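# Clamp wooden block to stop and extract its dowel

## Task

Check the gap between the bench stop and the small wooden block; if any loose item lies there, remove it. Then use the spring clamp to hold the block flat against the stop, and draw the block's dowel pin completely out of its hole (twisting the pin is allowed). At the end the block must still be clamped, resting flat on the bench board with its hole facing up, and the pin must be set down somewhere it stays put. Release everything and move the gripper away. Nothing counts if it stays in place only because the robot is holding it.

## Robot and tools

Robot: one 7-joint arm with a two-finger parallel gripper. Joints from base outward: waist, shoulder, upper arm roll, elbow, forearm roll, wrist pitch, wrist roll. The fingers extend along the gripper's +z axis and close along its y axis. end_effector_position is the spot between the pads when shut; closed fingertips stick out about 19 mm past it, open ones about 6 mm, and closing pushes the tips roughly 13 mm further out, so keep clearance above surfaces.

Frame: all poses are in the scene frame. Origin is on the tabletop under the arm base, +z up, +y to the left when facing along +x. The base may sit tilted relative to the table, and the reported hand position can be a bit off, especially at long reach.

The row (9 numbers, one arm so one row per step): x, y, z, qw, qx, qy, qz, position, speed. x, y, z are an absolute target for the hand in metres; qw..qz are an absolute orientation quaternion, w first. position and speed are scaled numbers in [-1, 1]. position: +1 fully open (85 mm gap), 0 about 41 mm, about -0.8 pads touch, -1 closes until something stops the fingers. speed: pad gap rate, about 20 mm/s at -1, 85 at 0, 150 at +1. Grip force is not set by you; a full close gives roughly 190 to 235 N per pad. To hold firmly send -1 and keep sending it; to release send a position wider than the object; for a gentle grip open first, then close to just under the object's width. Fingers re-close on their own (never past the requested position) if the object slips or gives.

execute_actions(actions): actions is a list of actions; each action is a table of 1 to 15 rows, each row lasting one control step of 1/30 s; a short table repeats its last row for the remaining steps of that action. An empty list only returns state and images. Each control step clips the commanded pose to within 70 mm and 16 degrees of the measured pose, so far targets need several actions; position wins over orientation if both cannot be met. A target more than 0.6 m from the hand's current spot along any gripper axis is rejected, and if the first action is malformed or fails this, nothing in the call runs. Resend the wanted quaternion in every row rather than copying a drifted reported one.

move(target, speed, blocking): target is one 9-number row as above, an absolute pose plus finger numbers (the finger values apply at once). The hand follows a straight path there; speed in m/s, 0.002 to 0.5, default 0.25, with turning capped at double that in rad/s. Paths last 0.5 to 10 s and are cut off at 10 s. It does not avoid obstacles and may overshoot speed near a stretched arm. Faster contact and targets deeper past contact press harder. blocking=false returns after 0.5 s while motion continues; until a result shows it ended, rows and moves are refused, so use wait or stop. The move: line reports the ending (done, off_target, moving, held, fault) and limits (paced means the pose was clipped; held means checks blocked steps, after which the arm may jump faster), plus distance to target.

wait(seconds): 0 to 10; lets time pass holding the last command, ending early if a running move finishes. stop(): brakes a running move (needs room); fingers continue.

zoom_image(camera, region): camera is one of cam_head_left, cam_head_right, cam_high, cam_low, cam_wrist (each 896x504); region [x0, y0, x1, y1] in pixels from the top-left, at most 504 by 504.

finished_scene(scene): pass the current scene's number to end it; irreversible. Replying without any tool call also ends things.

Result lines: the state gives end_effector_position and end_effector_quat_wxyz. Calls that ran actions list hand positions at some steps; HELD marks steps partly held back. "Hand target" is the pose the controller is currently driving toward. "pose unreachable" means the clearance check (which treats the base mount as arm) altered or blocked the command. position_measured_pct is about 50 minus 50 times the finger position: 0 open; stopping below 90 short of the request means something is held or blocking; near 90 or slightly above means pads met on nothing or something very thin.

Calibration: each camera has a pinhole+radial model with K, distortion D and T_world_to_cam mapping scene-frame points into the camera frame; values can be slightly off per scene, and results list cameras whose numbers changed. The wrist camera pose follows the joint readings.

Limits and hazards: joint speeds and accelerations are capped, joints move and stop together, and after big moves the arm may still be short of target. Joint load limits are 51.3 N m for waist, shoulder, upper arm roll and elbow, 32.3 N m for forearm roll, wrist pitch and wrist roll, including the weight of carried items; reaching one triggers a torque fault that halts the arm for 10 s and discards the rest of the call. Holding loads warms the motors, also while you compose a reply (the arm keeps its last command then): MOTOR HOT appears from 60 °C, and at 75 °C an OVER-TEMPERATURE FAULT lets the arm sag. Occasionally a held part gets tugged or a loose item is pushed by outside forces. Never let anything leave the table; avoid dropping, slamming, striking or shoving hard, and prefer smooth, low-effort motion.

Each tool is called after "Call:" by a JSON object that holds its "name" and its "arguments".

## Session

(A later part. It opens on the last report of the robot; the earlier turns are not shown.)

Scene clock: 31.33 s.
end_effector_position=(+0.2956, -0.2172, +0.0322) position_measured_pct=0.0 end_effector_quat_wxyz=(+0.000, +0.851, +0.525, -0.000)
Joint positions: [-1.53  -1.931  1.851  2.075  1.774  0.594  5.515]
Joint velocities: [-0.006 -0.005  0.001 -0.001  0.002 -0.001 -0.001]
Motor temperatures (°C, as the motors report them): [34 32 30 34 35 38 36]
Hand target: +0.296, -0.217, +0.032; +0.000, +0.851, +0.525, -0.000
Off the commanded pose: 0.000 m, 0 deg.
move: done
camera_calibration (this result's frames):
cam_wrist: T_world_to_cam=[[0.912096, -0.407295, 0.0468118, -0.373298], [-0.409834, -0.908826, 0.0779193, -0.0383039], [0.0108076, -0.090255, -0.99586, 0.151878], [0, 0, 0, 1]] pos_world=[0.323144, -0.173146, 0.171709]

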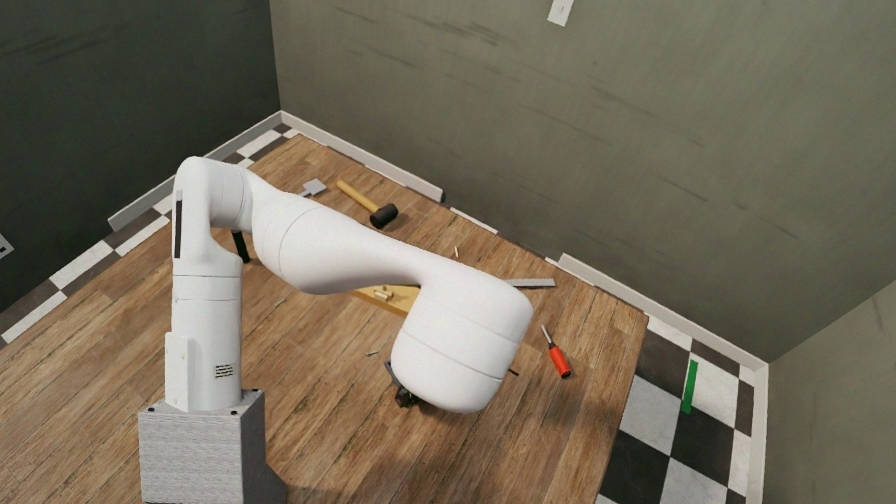

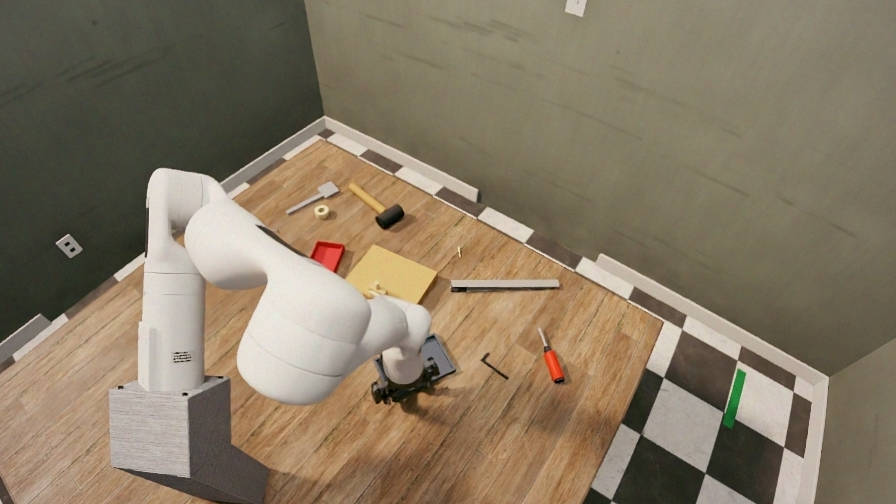

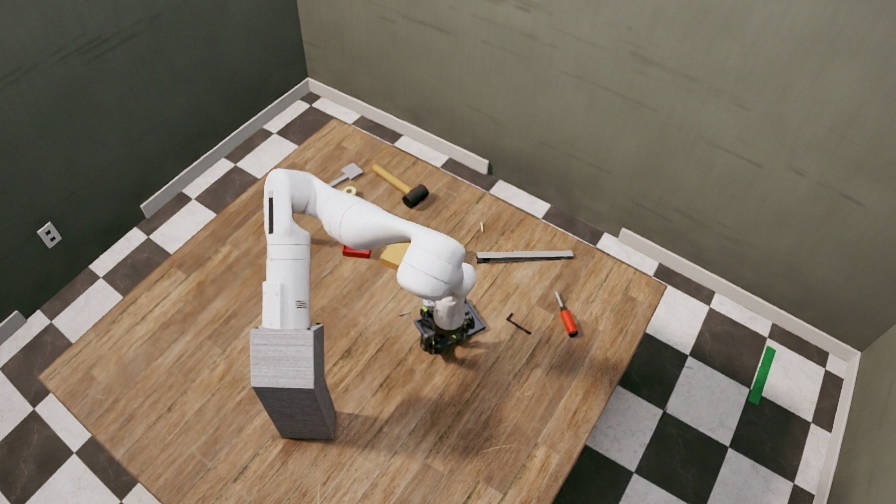

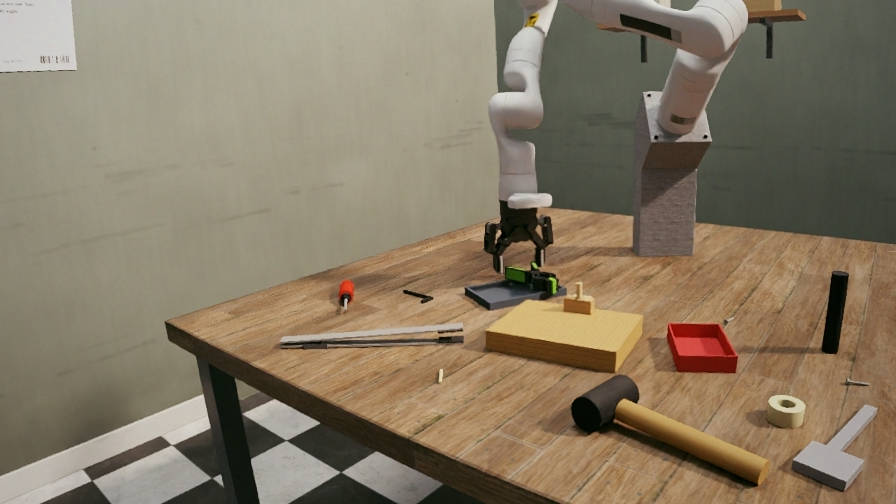

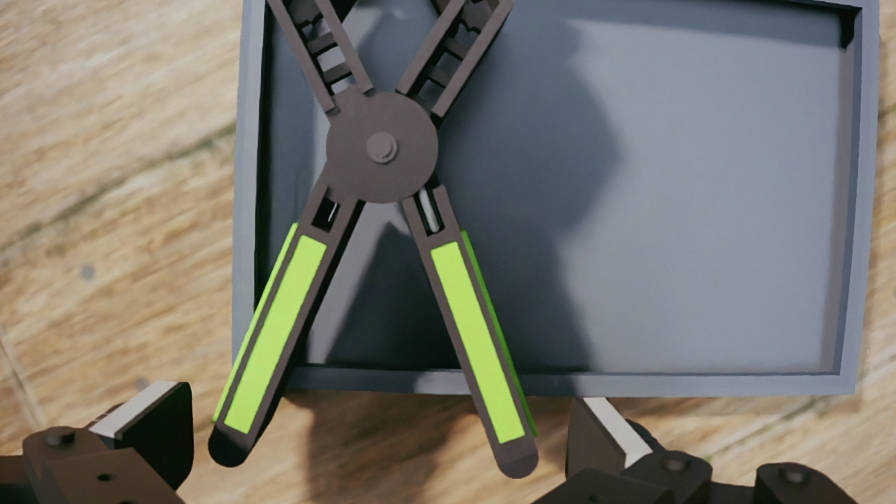

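Call:
{"name": "execute_actions", "arguments": {"actions": [[[0.2940,-0.2182,0.031,0,0.8508,0.5255,0,0.7,-0.5]],[[0.2940,-0.2182,0.031,0,0.8508,0.5255,0,-0.25,-0.5]],[[0.2940,-0.2182,0.031,0,0.8508,0.5255,0,-0.25,-0.5]],[[0.2940,-0.2182,0.031,0,0.8508,0.5255,0,-0.25,-0.5]]]}}

Call:
{"name": "zoom_image", "arguments": {"camera": "cam_low", "region": [460, 220, 610, 330]}}

Scene clock: 33.87 s.
end_effector_position=(+0.2949, -0.2214, +0.0335) position_measured_pct=61.9 end_effector_quat_wxyz=(+0.003, +0.851, +0.525, -0.001)
Joint positions: [-1.524 -1.932  1.852  2.071  1.772  0.594  5.524]
Joint velocities: [ 0.    -0.002 -0.001 -0.001 -0.     0.001  0.002]
Motor temperatures (°C, as the motors report them): [34 33 30 34 35 38 36]
Hand target: +0.294, -0.218, +0.031; -0.000, +0.851, +0.526, +0.000
Off the commanded pose: 0.004 m, 0 deg.
Step readings (end_effector_position; steps 1 to 15: 1st action; 16 to 30: 2nd action; 31 to 45: 3rd action; 46 to 60: 4th action):
0: (+0.2956, -0.2168, +0.0319)
1: (+0.2955, -0.2170, +0.0318)
2: (+0.2950, -0.2175, +0.0315)
4: (+0.2941, -0.2181, +0.0311)
8: (+0.2940, -0.2182, +0.0310)
15: (+0.2940, -0.2182, +0.0310)
16: (+0.2940, -0.2182, +0.0310)
17: (+0.2940, -0.2182, +0.0310)
19: (+0.2940, -0.2182, +0.0310)
23: (+0.2945, -0.2190, +0.0317)
30: (+0.2949, -0.2201, +0.0327)
31: (+0.2949, -0.2203, +0.0328)
32: (+0.2949, -0.2205, +0.0329)
34: (+0.2949, -0.2207, +0.0331)
38: (+0.2949, -0.2211, +0.0332)
45: (+0.2949, -0.2214, +0.0335)
46: (+0.2949, -0.2214, +0.0335)
47: (+0.2949, -0.2214, +0.0335)
49: (+0.2949, -0.2214, +0.0335)
53: (+0.2949, -0.2214, +0.0335)
60: end_effector_position above
camera_calibration (this result's frames):
cam_wrist: T_world_to_cam=[[0.911955, -0.407096, 0.0511001, -0.374539], [-0.41009, -0.908309, 0.0824652, -0.0424862], [0.0128435, -0.0961602, -0.995283, 0.150843], [0, 0, 0, 1]] pos_world=[0.322202, -0.176559, 0.172774]

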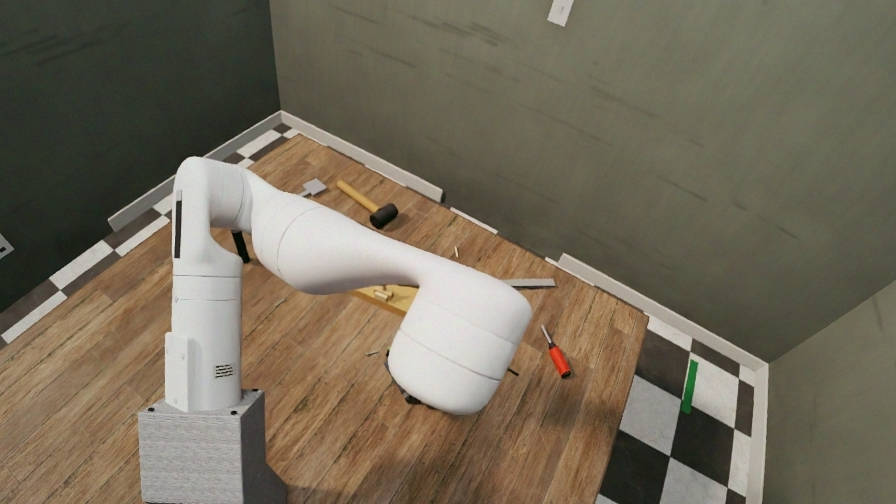

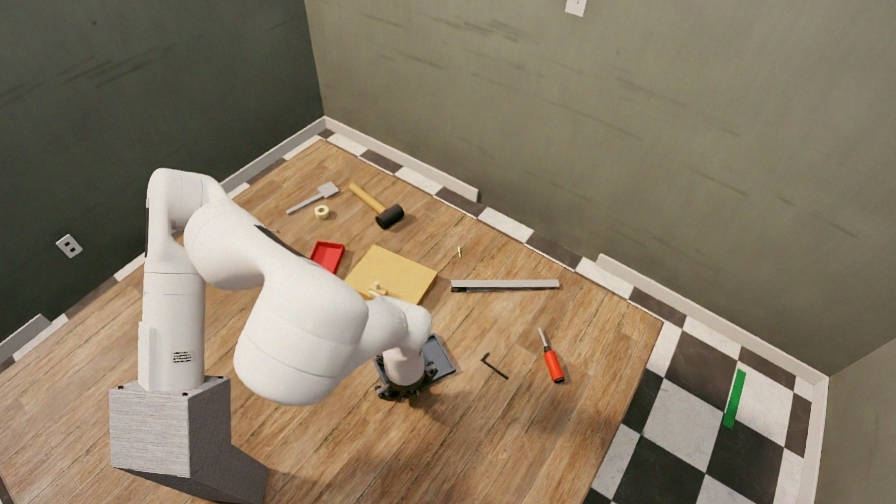

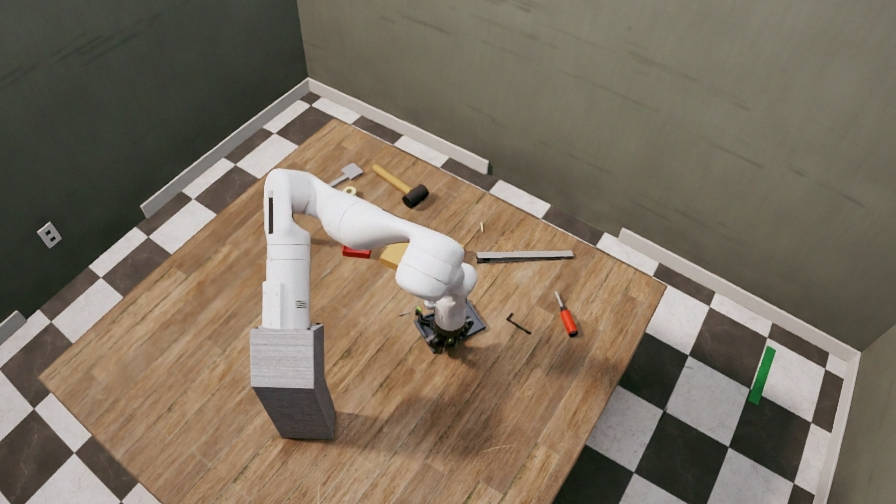

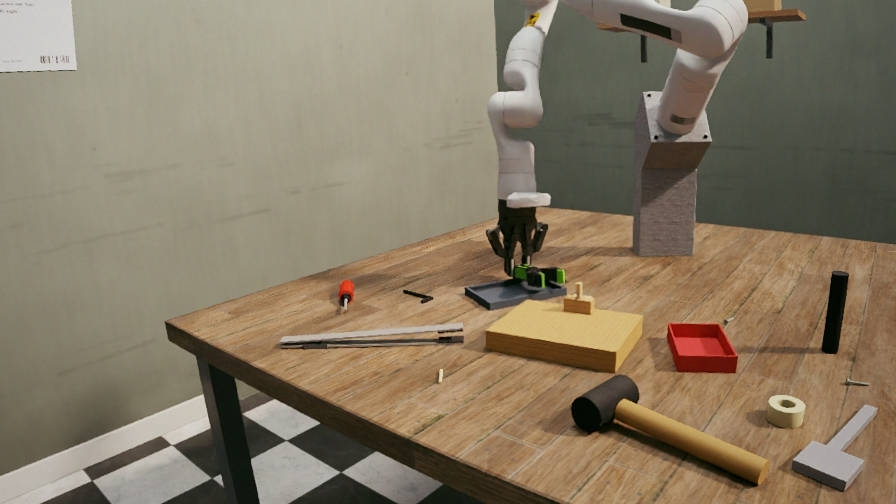

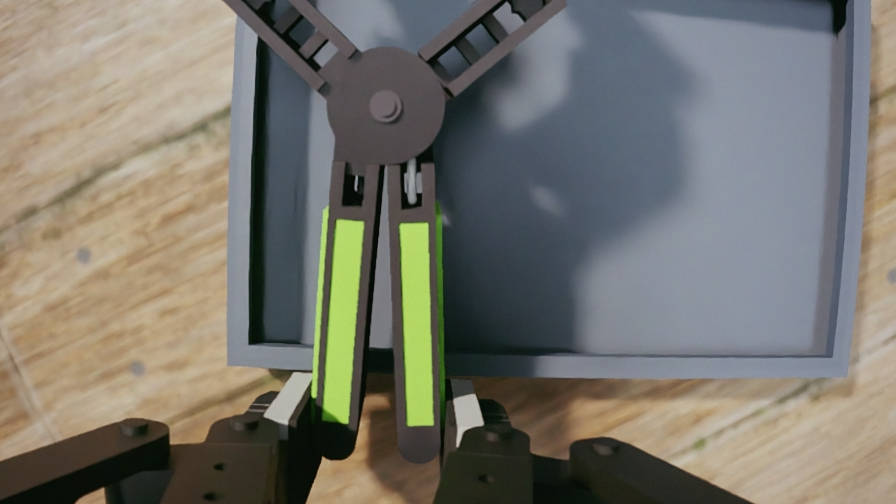

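Region (460, 220, 610, 330) of cam_low's 896x504 image, scaled by 3.360, with more detail than that image has; it fills the top 370 rows of this view, and the rest is white.

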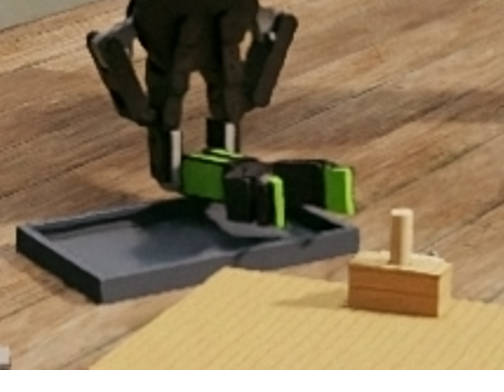

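Call:
{"name": "move", "arguments": {"target": [0.2949,-0.2214,0.10,0,0.8508,0.5255,0,-0.25,-0.5], "speed": 0.15}}

Call:
{"name": "move", "arguments": {"target": [0.475,-0.14,0.12,0,0.6428,0.766,0,-0.25,-0.5], "speed": 0.2}}

Call:
{"name": "zoom_image", "arguments": {"camera": "cam_low", "region": [440, 180, 640, 340]}}

Call:
{"name": "zoom_image", "arguments": {"camera": "cam_head_left", "region": [340, 220, 500, 340]}}

Scene clock: 35.20 s.
end_effector_position=(+0.2951, -0.2213, +0.0999) position_measured_pct=61.9 end_effector_quat_wxyz=(-0.000, +0.851, +0.526, +0.000)
Joint positions: [-1.393 -1.824  1.822  2.128  1.525  0.611  5.701]
Joint velocities: [ 0.005  0.002 -0.001  0.001 -0.001 -0.     0.   ]
Motor temperatures (°C, as the motors report them): [34 33 30 34 35 38 36]
Hand target: +0.295, -0.221, +0.100; -0.000, +0.851, +0.526, +0.000
Off the commanded pose: 0.000 m, 0 deg.
move: done
camera_calibration (this result's frames):
cam_wrist: T_world_to_cam=[[0.912167, -0.407221, 0.0460762, -0.377635], [-0.409674, -0.909057, 0.0760497, -0.0474114], [0.0109168, -0.0882462, -0.996039, 0.219384], [0, 0, 0, 1]] pos_world=[0.322648, -0.177521, 0.23952]

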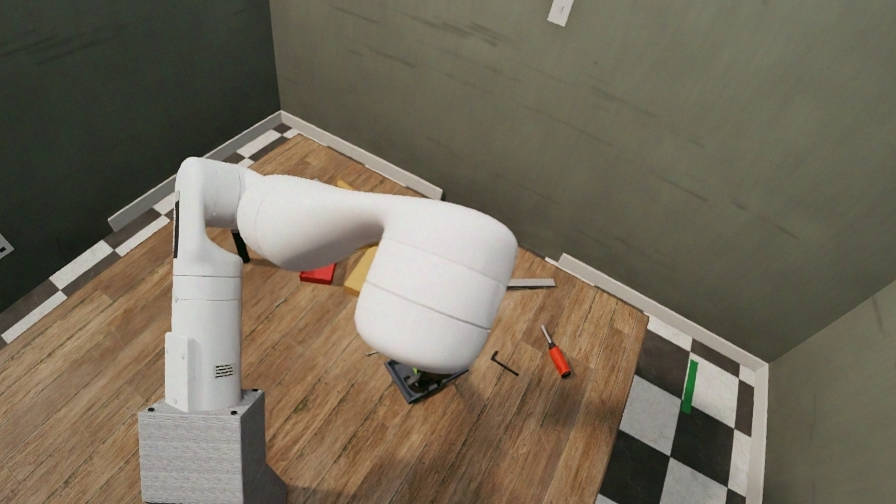

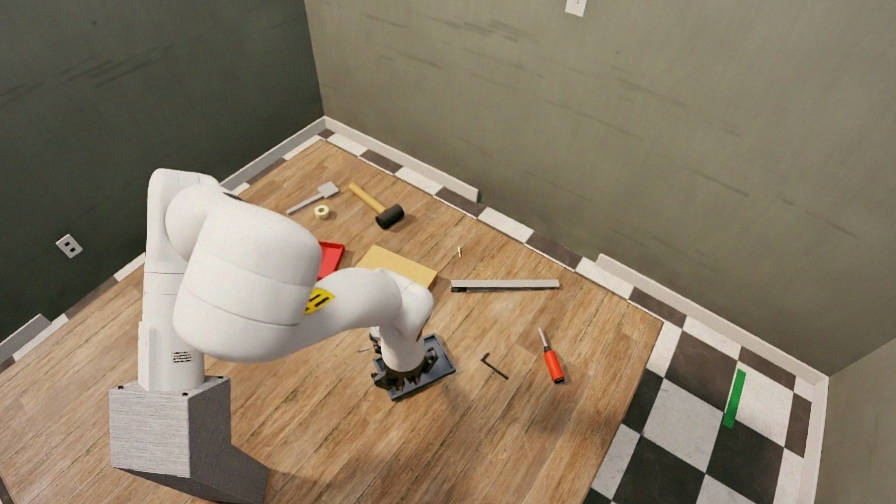

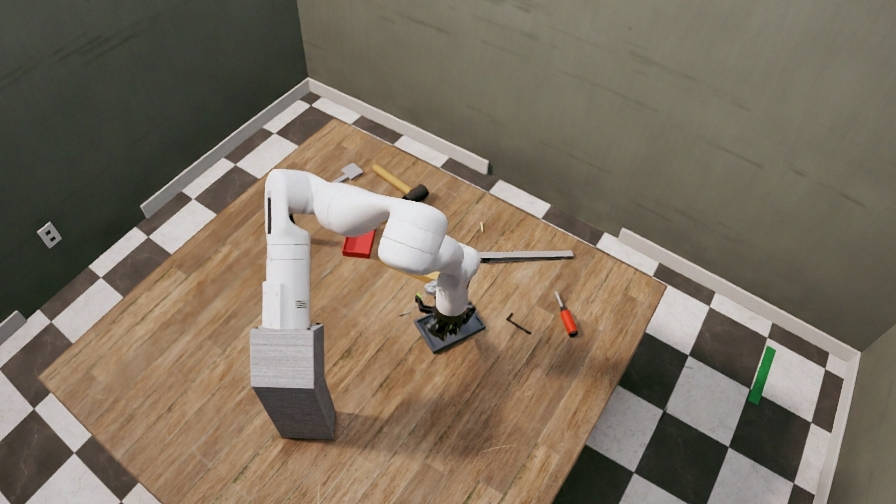

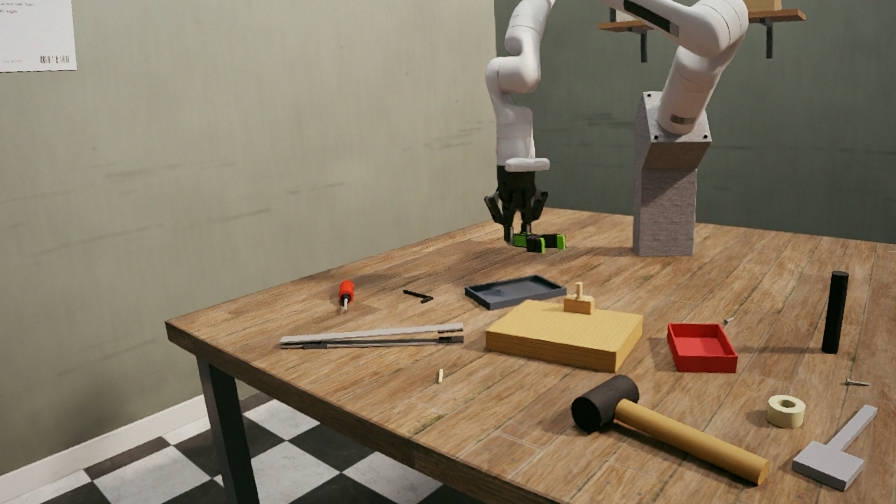

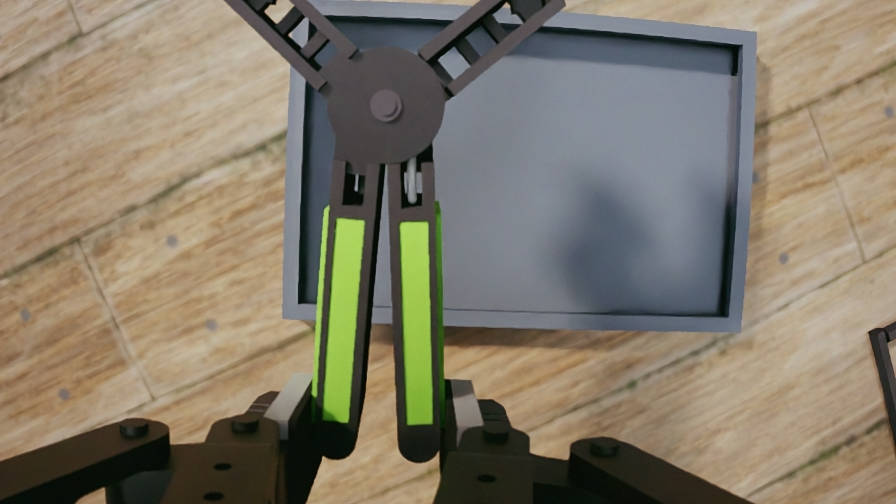

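Scene clock: 37.17 s.
end_effector_position=(+0.4755, -0.1402, +0.1202) position_measured_pct=62.3 end_effector_quat_wxyz=(+0.001, +0.643, +0.766, +0.000)
Joint positions: [-1.693 -1.524  1.467  2.057  1.378  0.701  5.975]
Joint velocities: [-0.005  0.002 -0.001 -0.001 -0.002  0.004  0.001]
Motor temperatures (°C, as the motors report them): [34 33 30 34 35 38 36]
Hand target: +0.476, -0.140, +0.120; +0.001, +0.643, +0.766, +0.000
Off the commanded pose: 0.001 m, 0 deg.
move: done
camera_calibration (this result's frames):
cam_wrist: T_world_to_cam=[[0.9753, 0.215645, 0.0478303, -0.453], [0.211581, -0.974237, 0.0780761, -0.206159], [0.0634348, -0.0660276, -0.995799, 0.222871], [0, 0, 0, 1]] pos_world=[0.471292, -0.0884452, 0.259698]

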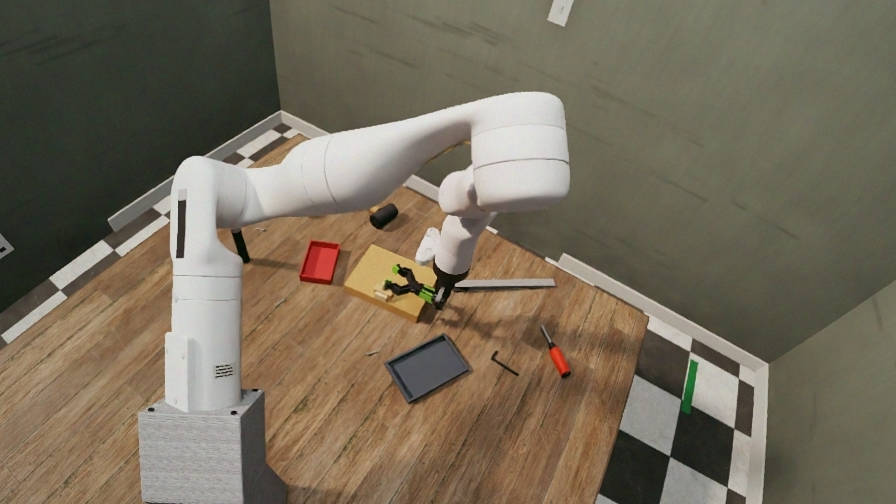

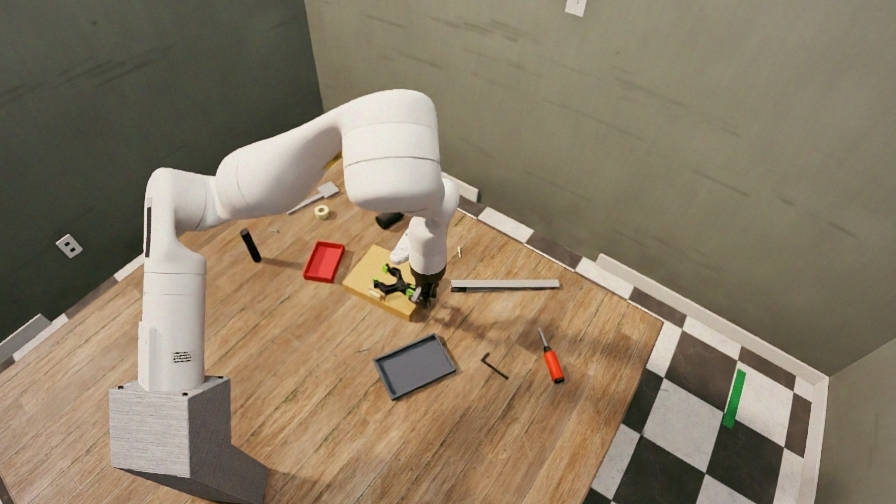

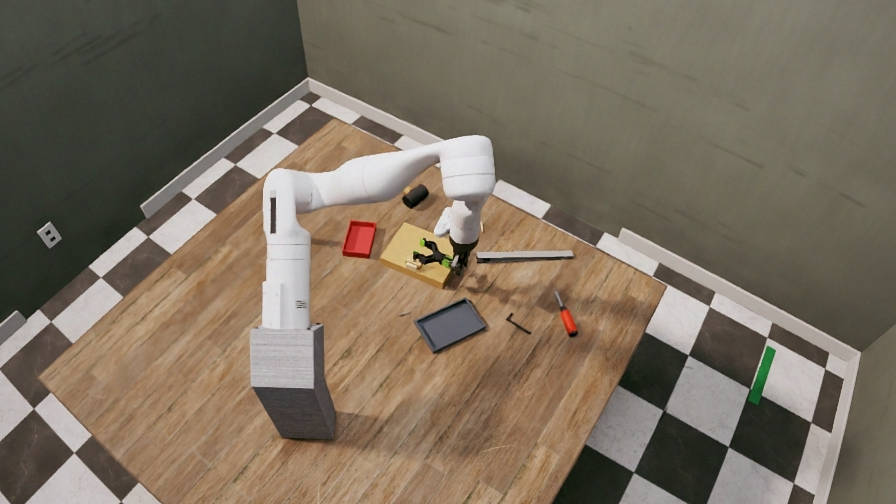

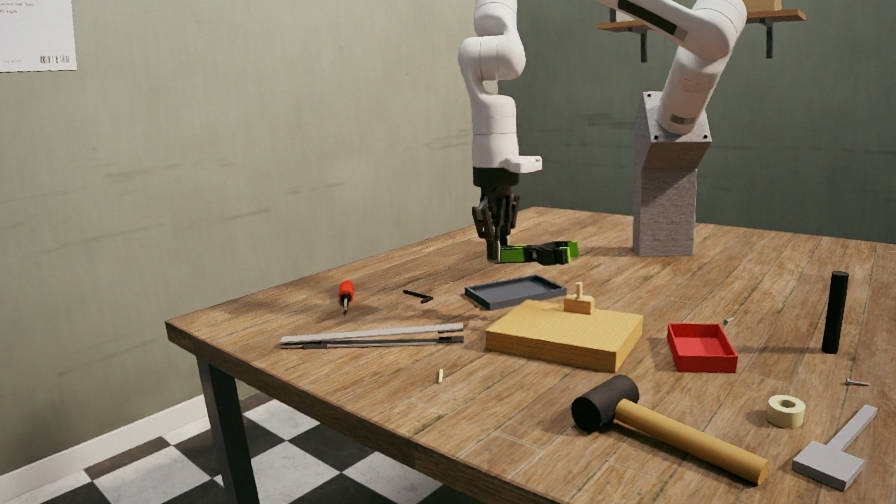

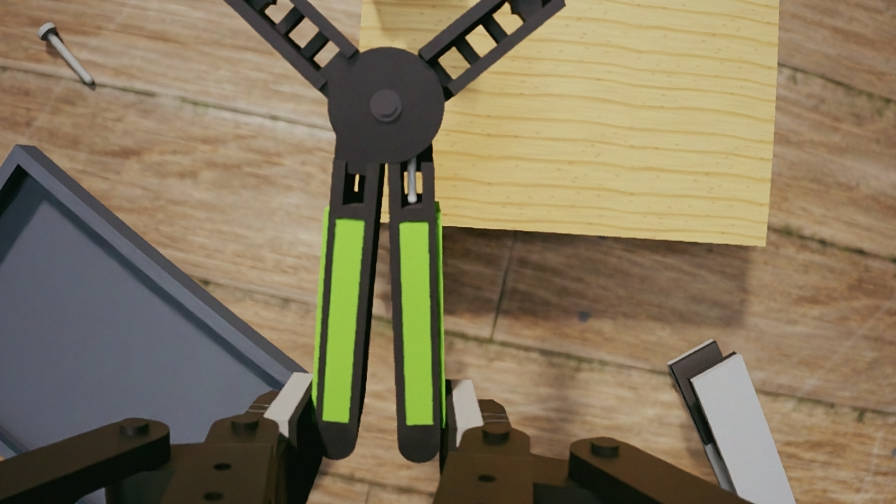

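Region (440, 180, 640, 340) of cam_low's 896x504 image, scaled by 2.520, with more detail than that image has; it fills the top 403 rows of this view, and the rest is white.

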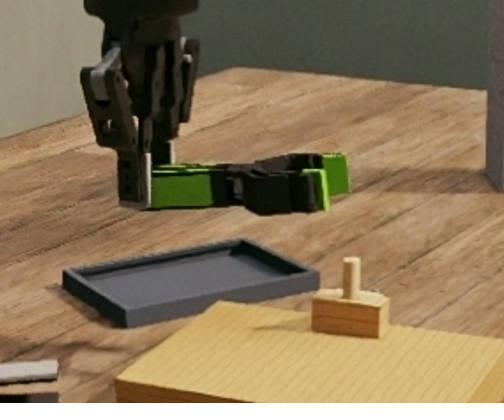

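Region (340, 220, 500, 340) of cam_head_left's 896x504 image, scaled by 3.150, with more detail than that image has; it fills the top 378 rows of this view, and the rest is white.

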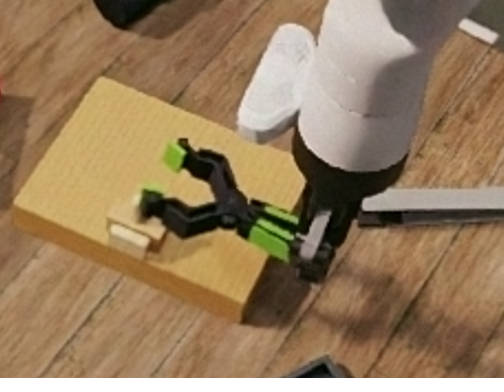

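Call:
{"name": "move", "arguments": {"target": [0.4728,-0.1193,0.10,0.0434,0.6418,0.7648,-0.0364,-0.25,-0.5], "speed": 0.1}}

Call:
{"name": "zoom_image", "arguments": {"camera": "cam_low", "region": [460, 200, 640, 340]}}

Call:
{"name": "zoom_image", "arguments": {"camera": "cam_head_left", "region": [340, 240, 460, 330]}}

Call:
{"name": "zoom_image", "arguments": {"camera": "cam_high", "region": [370, 210, 490, 300]}}

Scene clock: 39.50 s.
end_effector_position=(+0.4733, -0.1197, +0.1003) position_measured_pct=62.3 end_effector_quat_wxyz=(+0.044, +0.642, +0.764, -0.036)
Joint positions: [-1.781 -1.438  1.505  2.181  1.744  0.692  5.515]
Joint velocities: [-0.006  0.001 -0.002  0.006  0.01   0.004 -0.011]
Motor temperatures (°C, as the motors report them): [34 33 30 34 35 38 36]
Hand target: +0.473, -0.119, +0.100; +0.044, +0.642, +0.765, -0.036
Off the commanded pose: 0.001 m, 0 deg.
move: done
camera_calibration (this result's frames):
cam_wrist: T_world_to_cam=[[0.974397, 0.220838, 0.0422028, -0.452672], [0.209137, -0.959164, 0.190437, -0.192488], [0.082535, -0.176735, -0.980792, 0.180716], [0, 0, 0, 1]] pos_world=[0.466423, -0.0527218, 0.233006]

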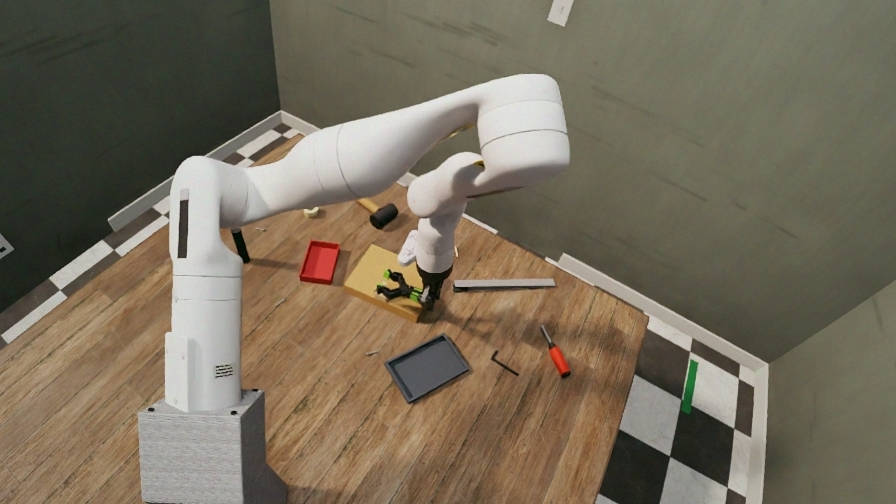

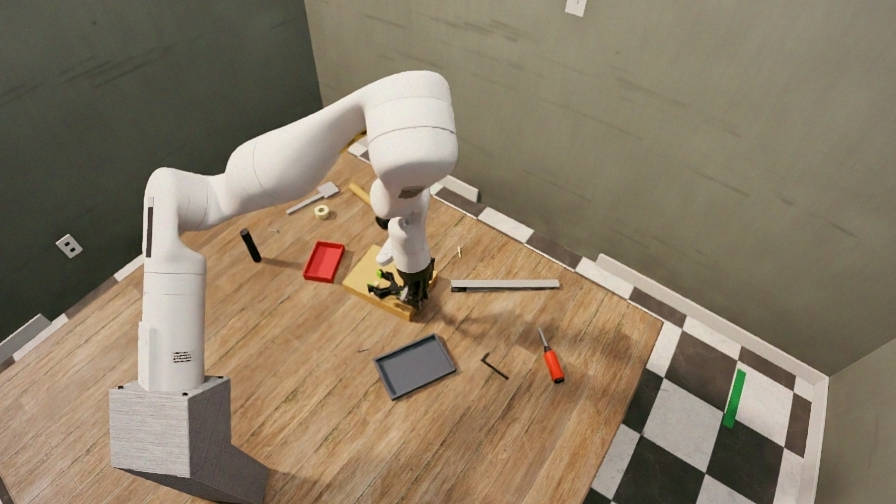

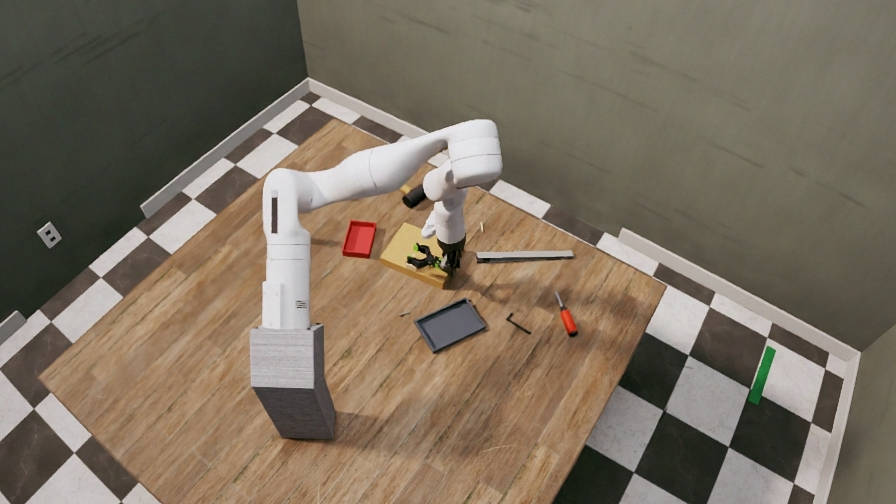

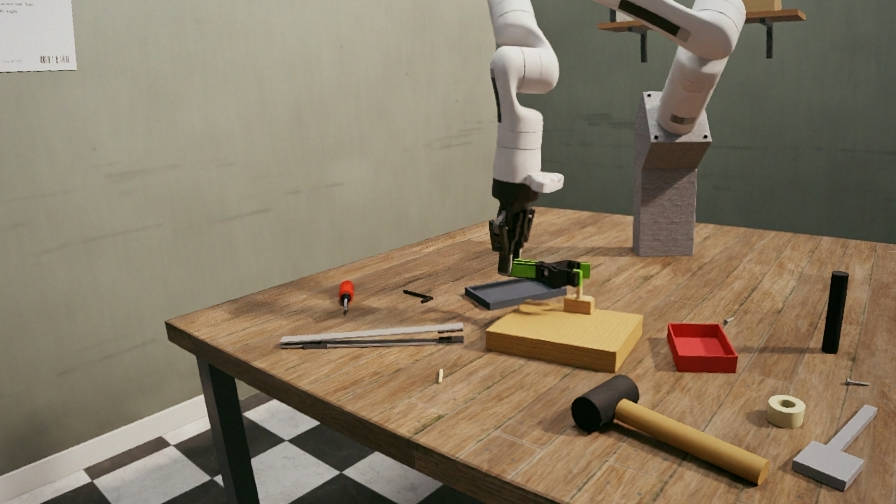

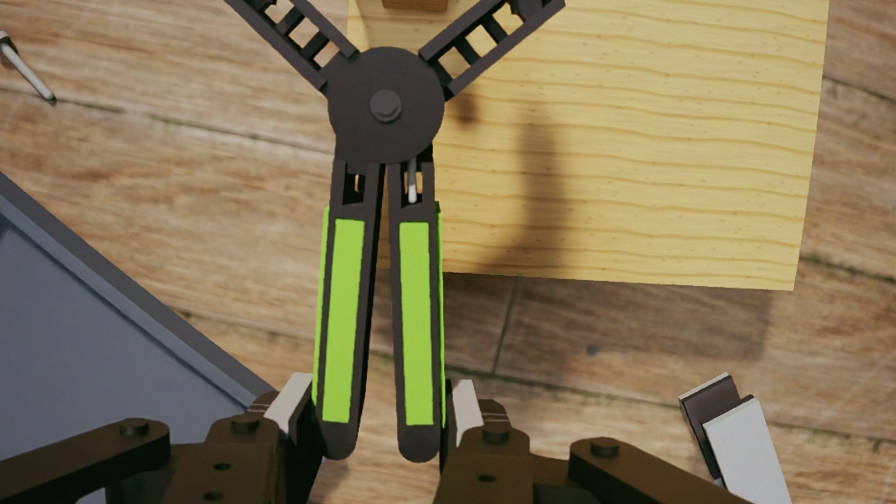

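Region (460, 200, 640, 340) of cam_low's 896x504 image, scaled by 2.800, with more detail than that image has.

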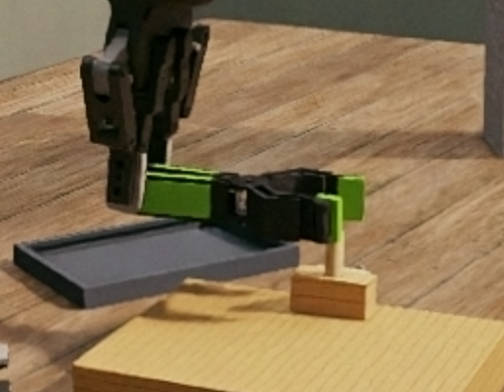

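Region (340, 240, 460, 330) of cam_head_left's 896x504 image, scaled by 4.200, with more detail than that image has; it fills the top 378 rows of this view, and the rest is white.

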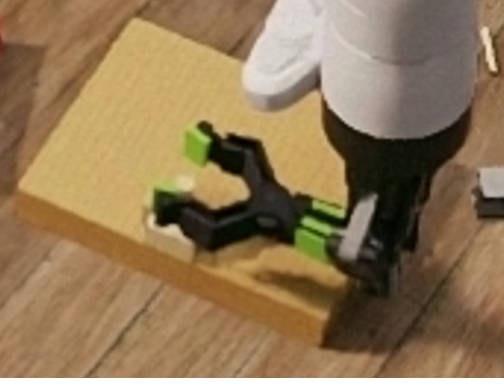

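Region (370, 210, 490, 300) of cam_high's 896x504 image, scaled by 4.200, with more detail than that image has; it fills the top 378 rows of this view, and the rest is white.

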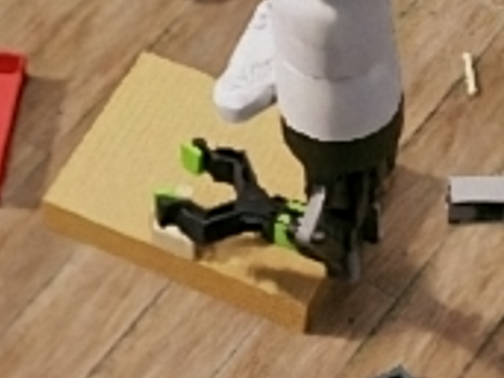

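Call:
{"name": "move", "arguments": {"target": [0.4733,-0.1215,0.072,0.0434,0.6418,0.7648,-0.0364,-0.25,-0.5], "speed": 0.05}}

Call:
{"name": "zoom_image", "arguments": {"camera": "cam_low", "region": [480, 240, 620, 340]}}

Call:
{"name": "zoom_image", "arguments": {"camera": "cam_head_left", "region": [350, 255, 440, 325]}}

Scene clock: 40.67 s.
end_effector_position=(+0.4733, -0.1217, +0.0722) position_measured_pct=62.3 end_effector_quat_wxyz=(+0.044, +0.642, +0.765, -0.037)
Joint positions: [-1.846 -1.481  1.536  2.152  1.831  0.705  5.469]
Joint velocities: [-0.005 -0.003  0.002 -0.001  0.001 -0.    -0.002]
Motor temperatures (°C, as the motors report them): [34 33 30 34 35 38 36]
Hand target: +0.473, -0.121, +0.072; +0.043, +0.642, +0.765, -0.036
Off the commanded pose: 0.000 m, 0 deg.
move: done
camera_calibration (this result's frames):
cam_wrist: T_world_to_cam=[[0.974276, 0.221565, 0.0411764, -0.450856], [0.210071, -0.959046, 0.190002, -0.189477], [0.0815878, -0.176465, -0.98092, 0.153301], [0, 0, 0, 1]] pos_world=[0.466554, -0.0547712, 0.204941]

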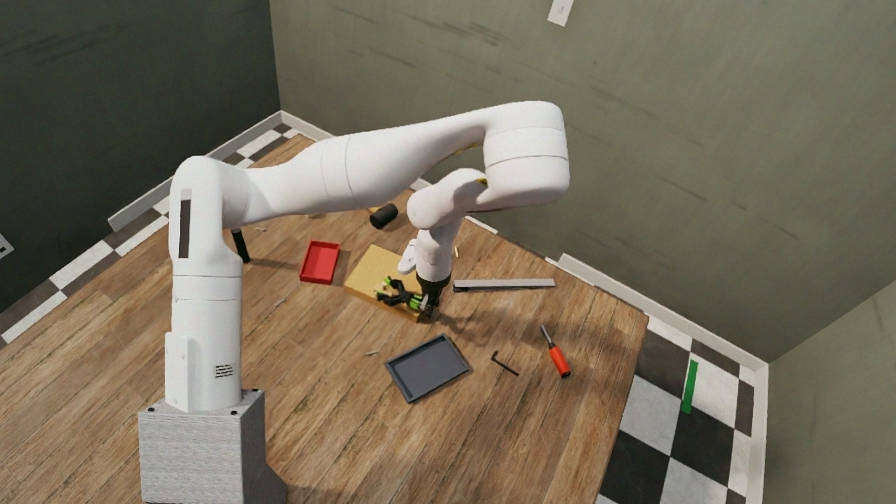

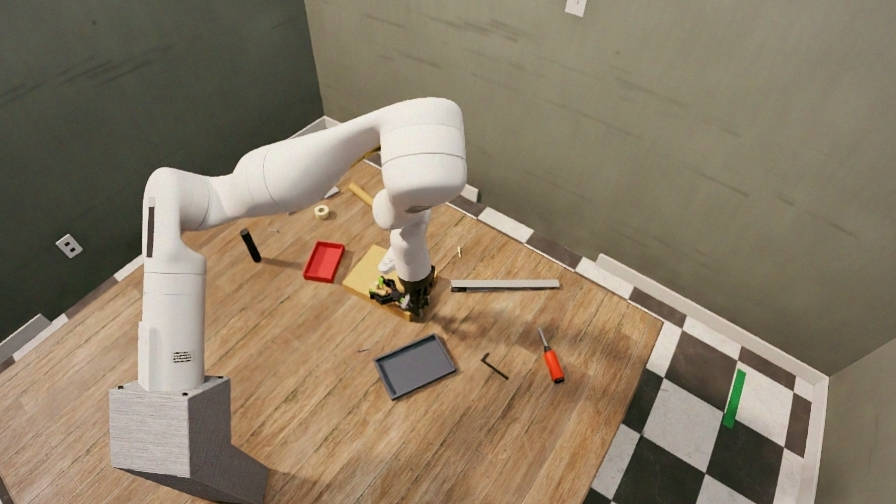

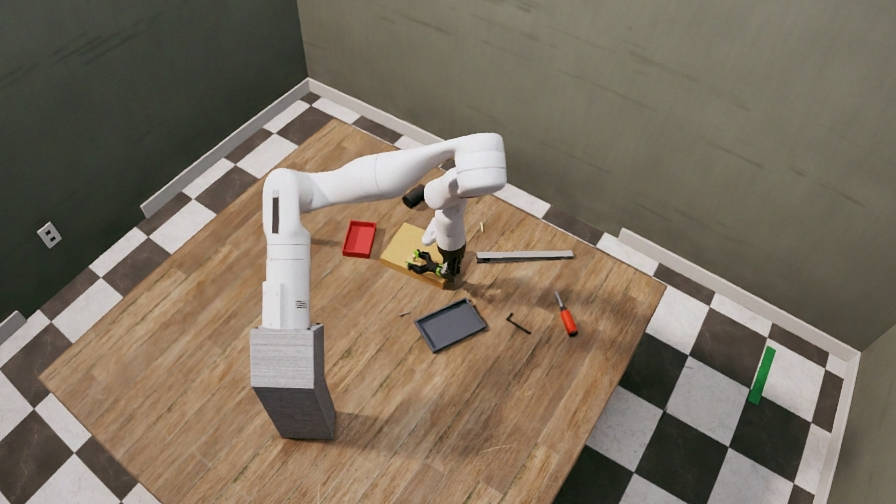

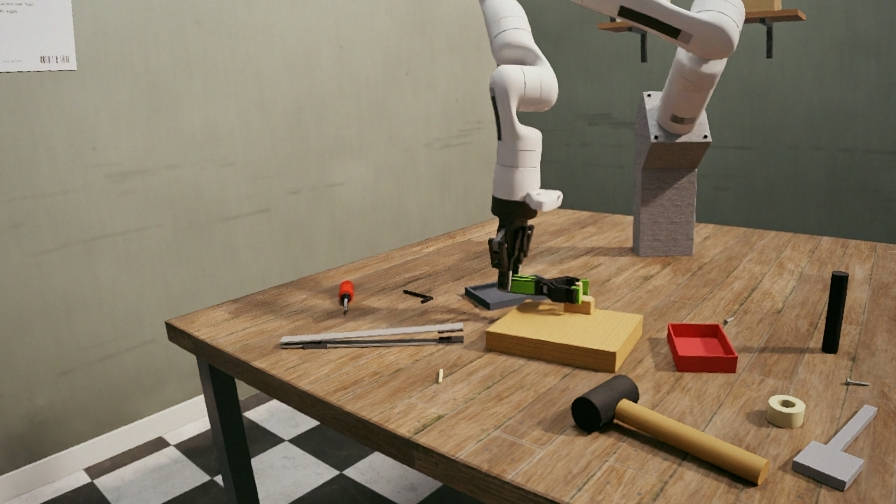

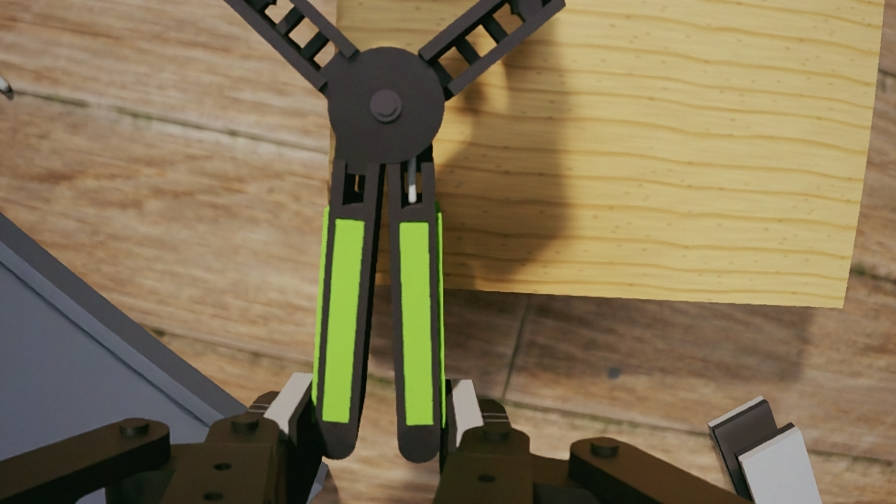

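Region (480, 240, 620, 340) of cam_low's 896x504 image, scaled by 3.600, with more detail than that image has; it fills the top 360 rows of this view, and the rest is white.

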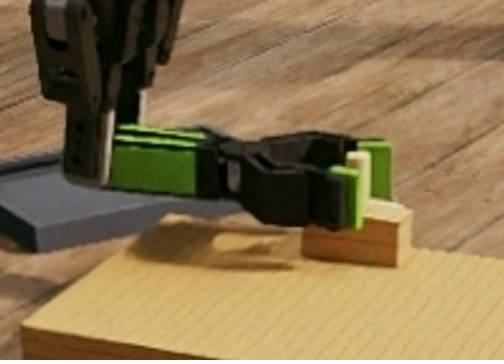

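Region (350, 255, 440, 325) of cam_head_left's 896x504 image, scaled by 5.600, with more detail than that image has.

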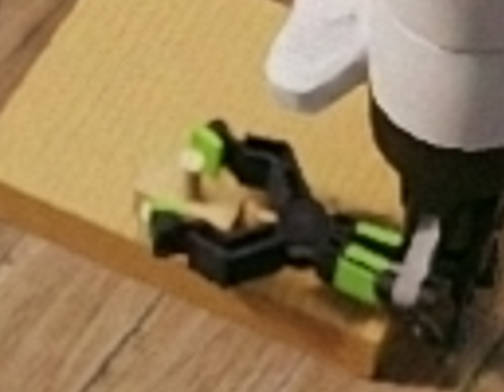

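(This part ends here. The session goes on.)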